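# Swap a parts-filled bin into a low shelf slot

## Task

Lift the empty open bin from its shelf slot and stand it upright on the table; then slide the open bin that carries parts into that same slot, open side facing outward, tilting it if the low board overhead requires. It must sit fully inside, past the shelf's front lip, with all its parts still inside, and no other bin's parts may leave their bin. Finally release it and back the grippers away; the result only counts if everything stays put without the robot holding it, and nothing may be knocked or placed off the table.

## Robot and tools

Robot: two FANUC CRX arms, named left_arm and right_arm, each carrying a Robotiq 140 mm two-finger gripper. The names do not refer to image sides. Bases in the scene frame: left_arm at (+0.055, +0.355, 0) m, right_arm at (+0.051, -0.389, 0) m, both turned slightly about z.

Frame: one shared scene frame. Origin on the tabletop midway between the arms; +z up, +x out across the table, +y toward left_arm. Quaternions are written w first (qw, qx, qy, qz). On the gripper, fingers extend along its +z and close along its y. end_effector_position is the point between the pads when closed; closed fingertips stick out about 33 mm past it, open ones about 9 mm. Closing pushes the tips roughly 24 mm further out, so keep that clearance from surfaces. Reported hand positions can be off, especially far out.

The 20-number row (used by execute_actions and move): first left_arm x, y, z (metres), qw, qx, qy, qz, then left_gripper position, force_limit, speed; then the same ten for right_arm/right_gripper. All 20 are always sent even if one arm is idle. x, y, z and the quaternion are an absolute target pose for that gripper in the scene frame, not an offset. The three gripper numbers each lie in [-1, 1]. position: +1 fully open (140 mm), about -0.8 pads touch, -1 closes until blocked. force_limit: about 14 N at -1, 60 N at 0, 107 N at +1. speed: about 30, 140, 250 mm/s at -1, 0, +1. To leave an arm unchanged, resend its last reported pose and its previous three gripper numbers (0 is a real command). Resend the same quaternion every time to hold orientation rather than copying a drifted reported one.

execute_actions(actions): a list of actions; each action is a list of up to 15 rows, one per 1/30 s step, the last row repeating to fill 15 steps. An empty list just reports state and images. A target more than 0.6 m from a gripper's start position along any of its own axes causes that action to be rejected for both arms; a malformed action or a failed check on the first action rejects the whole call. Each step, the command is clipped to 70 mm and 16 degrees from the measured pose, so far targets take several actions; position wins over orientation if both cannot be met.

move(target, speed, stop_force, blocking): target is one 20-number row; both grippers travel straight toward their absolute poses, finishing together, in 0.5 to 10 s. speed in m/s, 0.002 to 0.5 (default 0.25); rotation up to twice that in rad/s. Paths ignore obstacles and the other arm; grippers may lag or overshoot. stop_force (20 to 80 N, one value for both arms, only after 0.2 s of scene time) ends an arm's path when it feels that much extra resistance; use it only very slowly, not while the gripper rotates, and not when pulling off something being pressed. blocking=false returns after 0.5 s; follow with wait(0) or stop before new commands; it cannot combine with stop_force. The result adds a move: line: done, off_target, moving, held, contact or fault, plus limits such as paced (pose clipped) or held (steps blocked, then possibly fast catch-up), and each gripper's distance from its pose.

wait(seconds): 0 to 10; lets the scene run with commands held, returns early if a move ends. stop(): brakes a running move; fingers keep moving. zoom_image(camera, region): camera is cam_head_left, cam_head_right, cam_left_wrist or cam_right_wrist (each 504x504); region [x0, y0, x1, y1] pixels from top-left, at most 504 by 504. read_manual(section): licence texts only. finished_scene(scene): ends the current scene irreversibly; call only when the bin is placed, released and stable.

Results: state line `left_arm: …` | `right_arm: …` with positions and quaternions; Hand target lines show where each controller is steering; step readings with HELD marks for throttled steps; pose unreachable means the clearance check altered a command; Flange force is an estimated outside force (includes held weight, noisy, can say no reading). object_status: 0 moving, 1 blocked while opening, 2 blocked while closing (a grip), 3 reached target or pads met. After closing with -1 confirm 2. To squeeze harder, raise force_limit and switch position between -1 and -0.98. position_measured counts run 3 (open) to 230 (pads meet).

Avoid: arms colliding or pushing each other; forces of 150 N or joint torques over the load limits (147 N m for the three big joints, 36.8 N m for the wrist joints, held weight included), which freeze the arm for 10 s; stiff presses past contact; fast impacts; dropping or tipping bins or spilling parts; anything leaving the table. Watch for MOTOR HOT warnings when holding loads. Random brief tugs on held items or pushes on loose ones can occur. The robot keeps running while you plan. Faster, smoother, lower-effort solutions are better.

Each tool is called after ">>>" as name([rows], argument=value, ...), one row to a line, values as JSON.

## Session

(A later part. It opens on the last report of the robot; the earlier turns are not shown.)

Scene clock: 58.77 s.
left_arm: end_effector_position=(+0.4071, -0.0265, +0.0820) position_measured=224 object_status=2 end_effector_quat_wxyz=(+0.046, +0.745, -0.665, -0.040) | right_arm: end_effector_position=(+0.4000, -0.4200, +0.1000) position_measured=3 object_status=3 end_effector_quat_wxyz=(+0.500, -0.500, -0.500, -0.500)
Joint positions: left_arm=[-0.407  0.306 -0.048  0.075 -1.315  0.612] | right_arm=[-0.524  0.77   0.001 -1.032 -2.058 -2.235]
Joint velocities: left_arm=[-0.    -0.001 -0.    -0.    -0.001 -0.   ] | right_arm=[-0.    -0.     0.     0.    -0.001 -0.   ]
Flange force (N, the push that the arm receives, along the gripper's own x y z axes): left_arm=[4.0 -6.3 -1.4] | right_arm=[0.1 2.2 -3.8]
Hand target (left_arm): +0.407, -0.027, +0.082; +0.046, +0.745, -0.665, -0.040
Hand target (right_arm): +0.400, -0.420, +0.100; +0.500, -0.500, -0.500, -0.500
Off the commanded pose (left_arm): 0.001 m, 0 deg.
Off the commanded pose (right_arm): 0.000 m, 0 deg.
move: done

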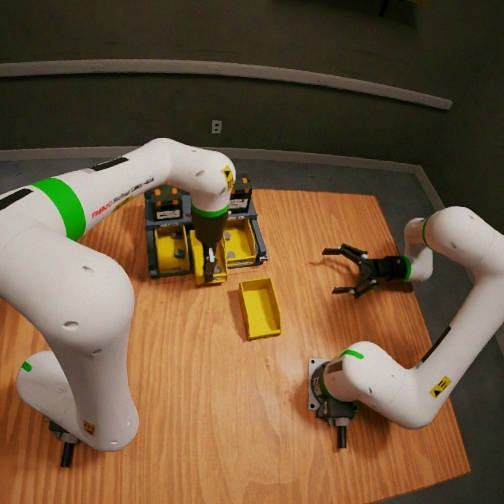

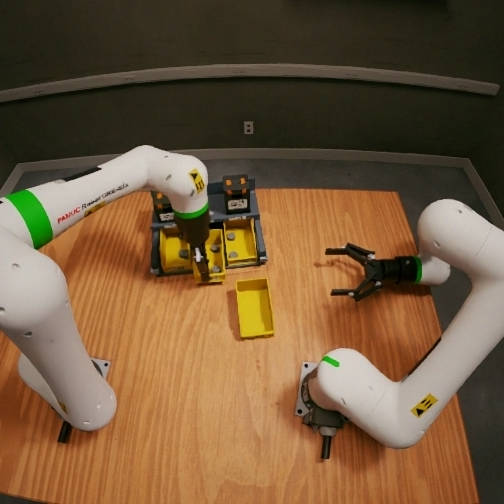

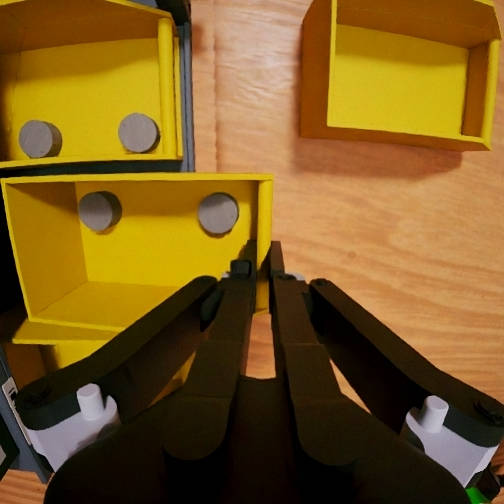

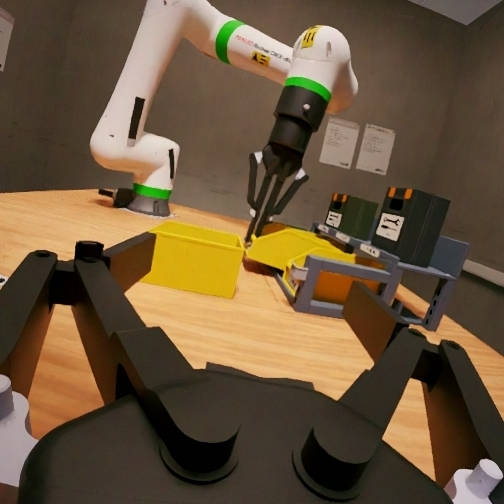

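>>> move(target=[0.478,-0.017,0.079,0.0455,0.745,-0.665,-0.0406,-1,1,0,0.4,-0.42,0.1,0.5,-0.5,-0.5,-0.5,1,0,0], speed=0.03, stop_force=25)

>>> move(target=[0.475,-0.017,0.056,0,0.746,-0.666,0,-1,1,0,0.4,-0.42,0.1,0.5,-0.5,-0.5,-0.5,1,0,0], speed=0.03)

>>> move(target=[0.475,-0.017,0.056,0,0.746,-0.666,0,-0.5,1,0,0.4,-0.42,0.1,0.5,-0.5,-0.5,-0.5,1,0,0])

>>> move(target=[0.46,-0.017,0.25,0,0.746,-0.666,0,-0.5,1,0,0.4,-0.42,0.1,0.5,-0.5,-0.5,-0.5,1,0,0])

Scene clock: 63.37 s.
left_arm: end_effector_position=(+0.4780, -0.0172, +0.0789) position_measured=224 object_status=2 end_effector_quat_wxyz=(+0.046, +0.745, -0.665, -0.040) | right_arm: end_effector_position=(+0.4000, -0.4200, +0.1000) position_measured=3 object_status=3 end_effector_quat_wxyz=(+0.500, -0.500, -0.500, -0.500)
Joint positions: left_arm=[-0.333  0.422  0.105  0.066 -1.357  0.543] | right_arm=[-0.524  0.77   0.001 -1.032 -2.058 -2.235]
Joint velocities: left_arm=[ 0.    -0.     0.001 -0.     0.001 -0.   ] | right_arm=[-0.    -0.     0.    -0.    -0.     0.002]
Flange force (N, the push that the arm receives, along the gripper's own x y z axes): left_arm=[5.0 -7.0 -2.1] | right_arm=[-0.9 3.9 -4.8]
Hand target (left_arm): +0.478, -0.017, +0.079; +0.046, +0.745, -0.665, -0.040
Hand target (right_arm): +0.400, -0.420, +0.100; +0.500, -0.500, -0.500, -0.500
Off the commanded pose (left_arm): 0.000 m, 0 deg.
Off the commanded pose (right_arm): 0.000 m, 0 deg.
move: done

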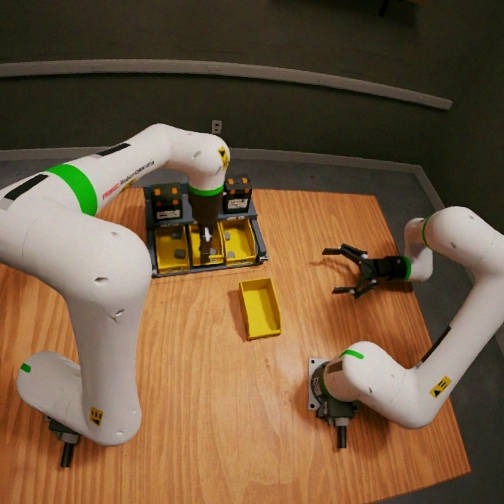

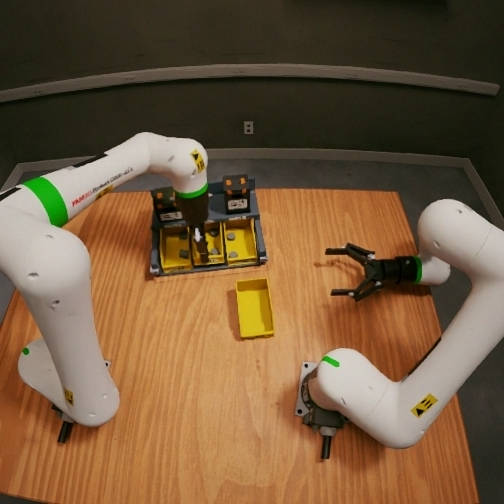

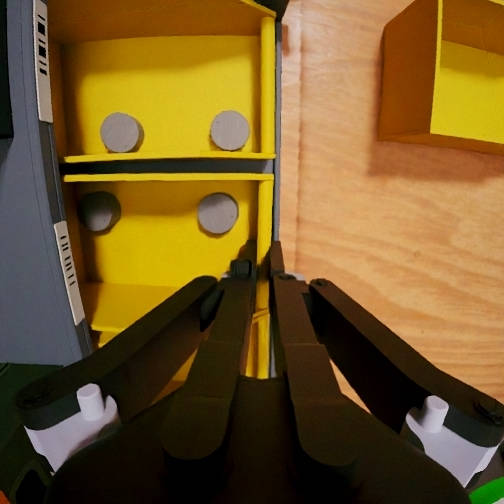

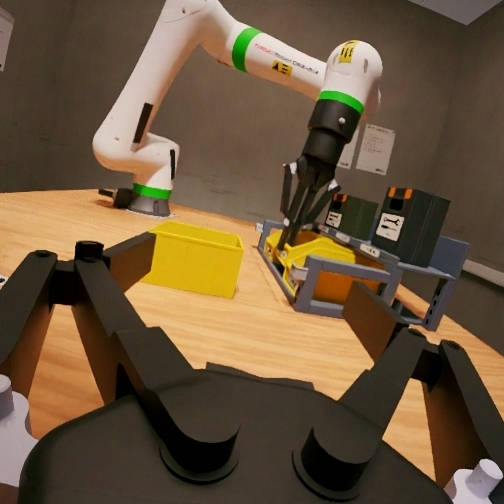

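Scene clock: 65.63 s.
left_arm: end_effector_position=(+0.4749, -0.0169, +0.0561) position_measured=224 object_status=2 end_effector_quat_wxyz=(+0.000, +0.746, -0.666, +0.000) | right_arm: end_effector_position=(+0.4000, -0.4200, +0.1000) position_measured=3 object_status=3 end_effector_quat_wxyz=(+0.500, -0.500, -0.500, -0.500)
Joint positions: left_arm=[-0.376  0.362 -0.009  0.    -1.2    0.604] | right_arm=[-0.524  0.77   0.001 -1.032 -2.058 -2.235]
Joint velocities: left_arm=[-0.     0.001 -0.001 -0.002  0.002  0.   ] | right_arm=[ 0.     0.    -0.001 -0.     0.    -0.002]
Flange force (N, the push that the arm receives, along the gripper's own x y z axes): left_arm=[-0.7 -2.8 -27.6] | right_arm=[-0.5 1.8 -2.8]
Hand target (left_arm): +0.475, -0.017, +0.056; +0.000, +0.746, -0.666, +0.000
Hand target (right_arm): +0.400, -0.420, +0.100; +0.500, -0.500, -0.500, -0.500
Off the commanded pose (left_arm): 0.000 m, 0 deg.
Off the commanded pose (right_arm): 0.000 m, 0 deg.
move: done

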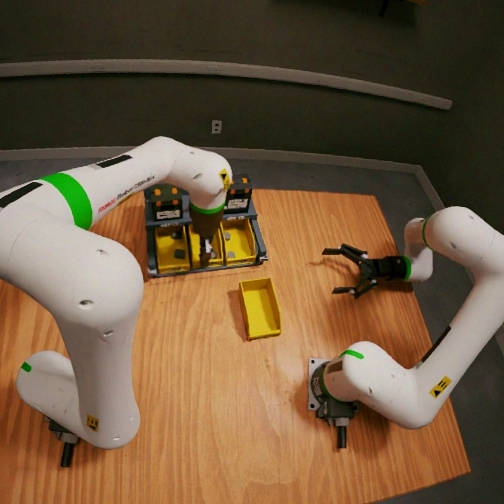

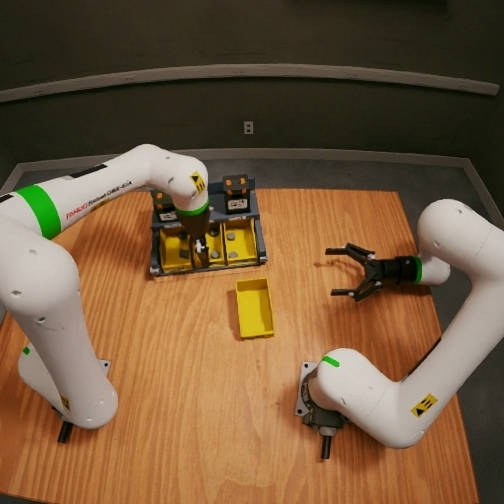

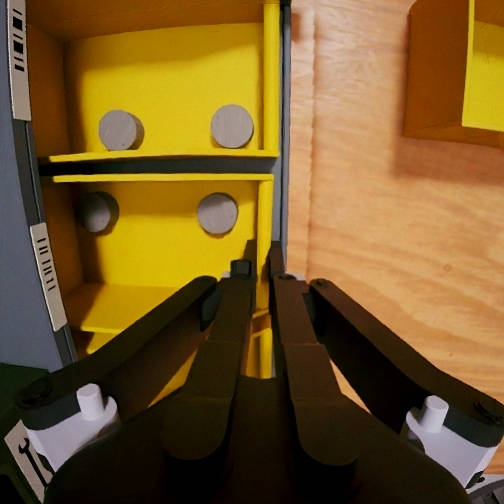

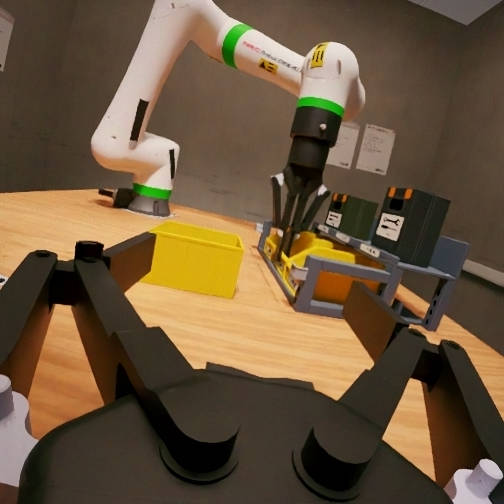

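Scene clock: 66.33 s.
left_arm: end_effector_position=(+0.4750, -0.0170, +0.0560) position_measured=192 object_status=3 end_effector_quat_wxyz=(-0.000, +0.746, -0.666, -0.000) | right_arm: end_effector_position=(+0.4000, -0.4200, +0.1000) position_measured=3 object_status=3 end_effector_quat_wxyz=(+0.500, -0.500, -0.500, -0.500)
Joint positions: left_arm=[-0.377  0.362 -0.009 -0.    -1.2    0.604] | right_arm=[-0.524  0.77   0.001 -1.032 -2.058 -2.235]
Joint velocities: left_arm=[ 0.    -0.001 -0.001  0.001 -0.    -0.   ] | right_arm=[-0.    -0.    -0.001  0.     0.     0.001]
Flange force (N, the push that the arm receives, along the gripper's own x y z axes): left_arm=[4.1 -6.4 -3.1] | right_arm=[0.0 3.1 -3.0]
Hand target (left_arm): +0.475, -0.017, +0.056; -0.000, +0.746, -0.666, +0.000
Hand target (right_arm): +0.400, -0.420, +0.100; +0.500, -0.500, -0.500, -0.500
Off the commanded pose (left_arm): 0.000 m, 0 deg.
Off the commanded pose (right_arm): 0.000 m, 0 deg.
move: done

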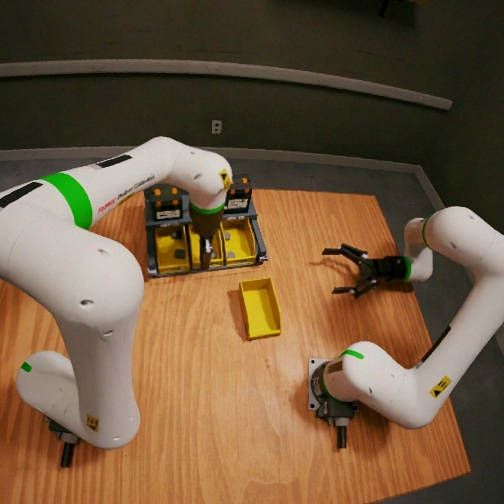

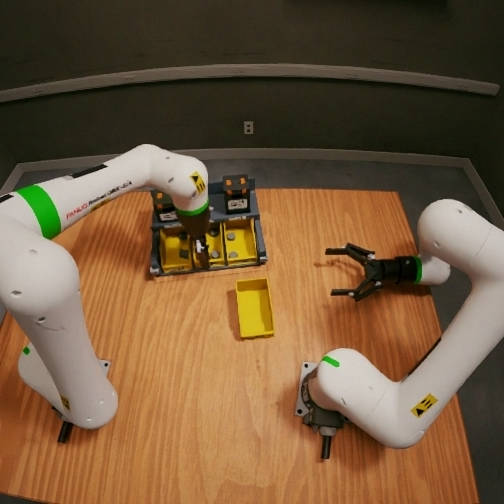

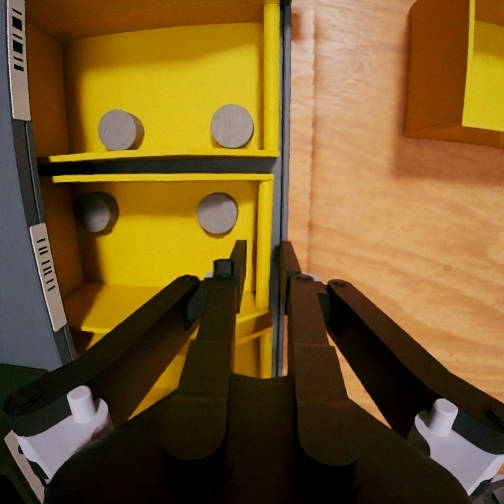

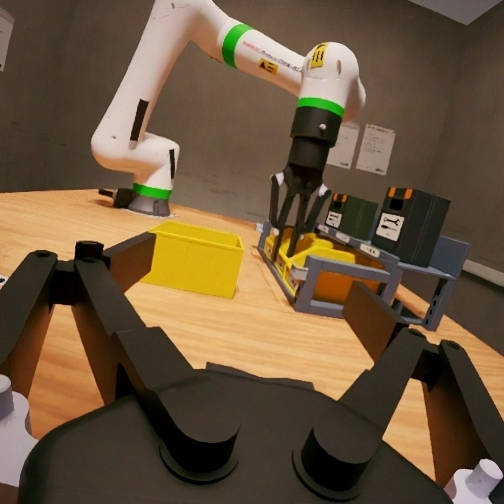

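Scene clock: 67.53 s.
left_arm: end_effector_position=(+0.4603, -0.0172, +0.2500) position_measured=192 object_status=3 end_effector_quat_wxyz=(+0.000, +0.746, -0.666, +0.000) | right_arm: end_effector_position=(+0.4000, -0.4200, +0.1000) position_measured=3 object_status=3 end_effector_quat_wxyz=(+0.500, -0.500, -0.500, -0.500)
Joint positions: left_arm=[-0.39   0.261  0.32   0.    -1.63   0.617] | right_arm=[-0.524  0.77   0.001 -1.032 -2.058 -2.235]
Joint velocities: left_arm=[-0.     0.     0.002 -0.    -0.001  0.   ] | right_arm=[ 0.     0.    -0.     0.    -0.    -0.001]
Flange force (N, the push that the arm receives, along the gripper's own x y z axes): left_arm=[6.4 -8.2 -8.5] | right_arm=[1.9 1.5 -0.5]
Hand target (left_arm): +0.460, -0.017, +0.250; +0.000, +0.746, -0.666, +0.000
Hand target (right_arm): +0.400, -0.420, +0.100; +0.500, -0.500, -0.500, -0.500
Off the commanded pose (left_arm): 0.000 m, 0 deg.
Off the commanded pose (right_arm): 0.000 m, 0 deg.
move: done

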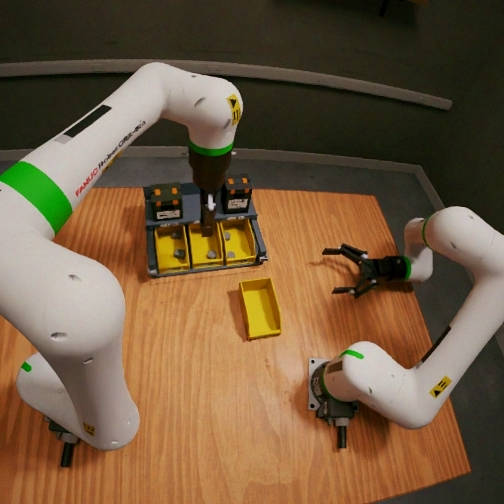

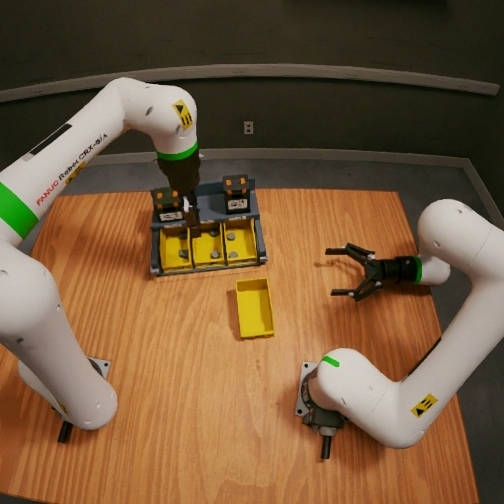

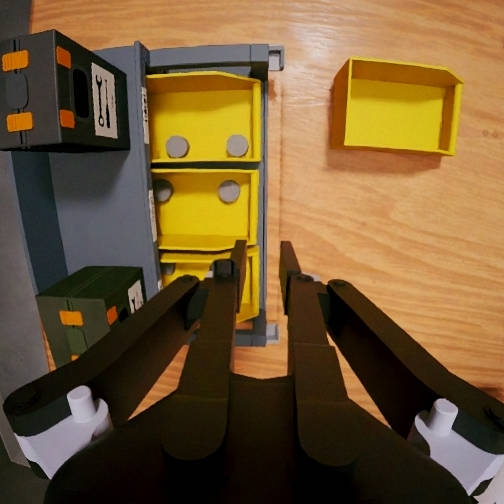

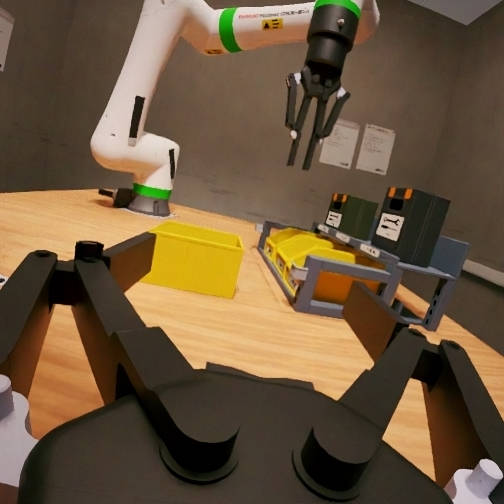

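>>> finished_scene(scene=1)

The scene is finished: the task was done.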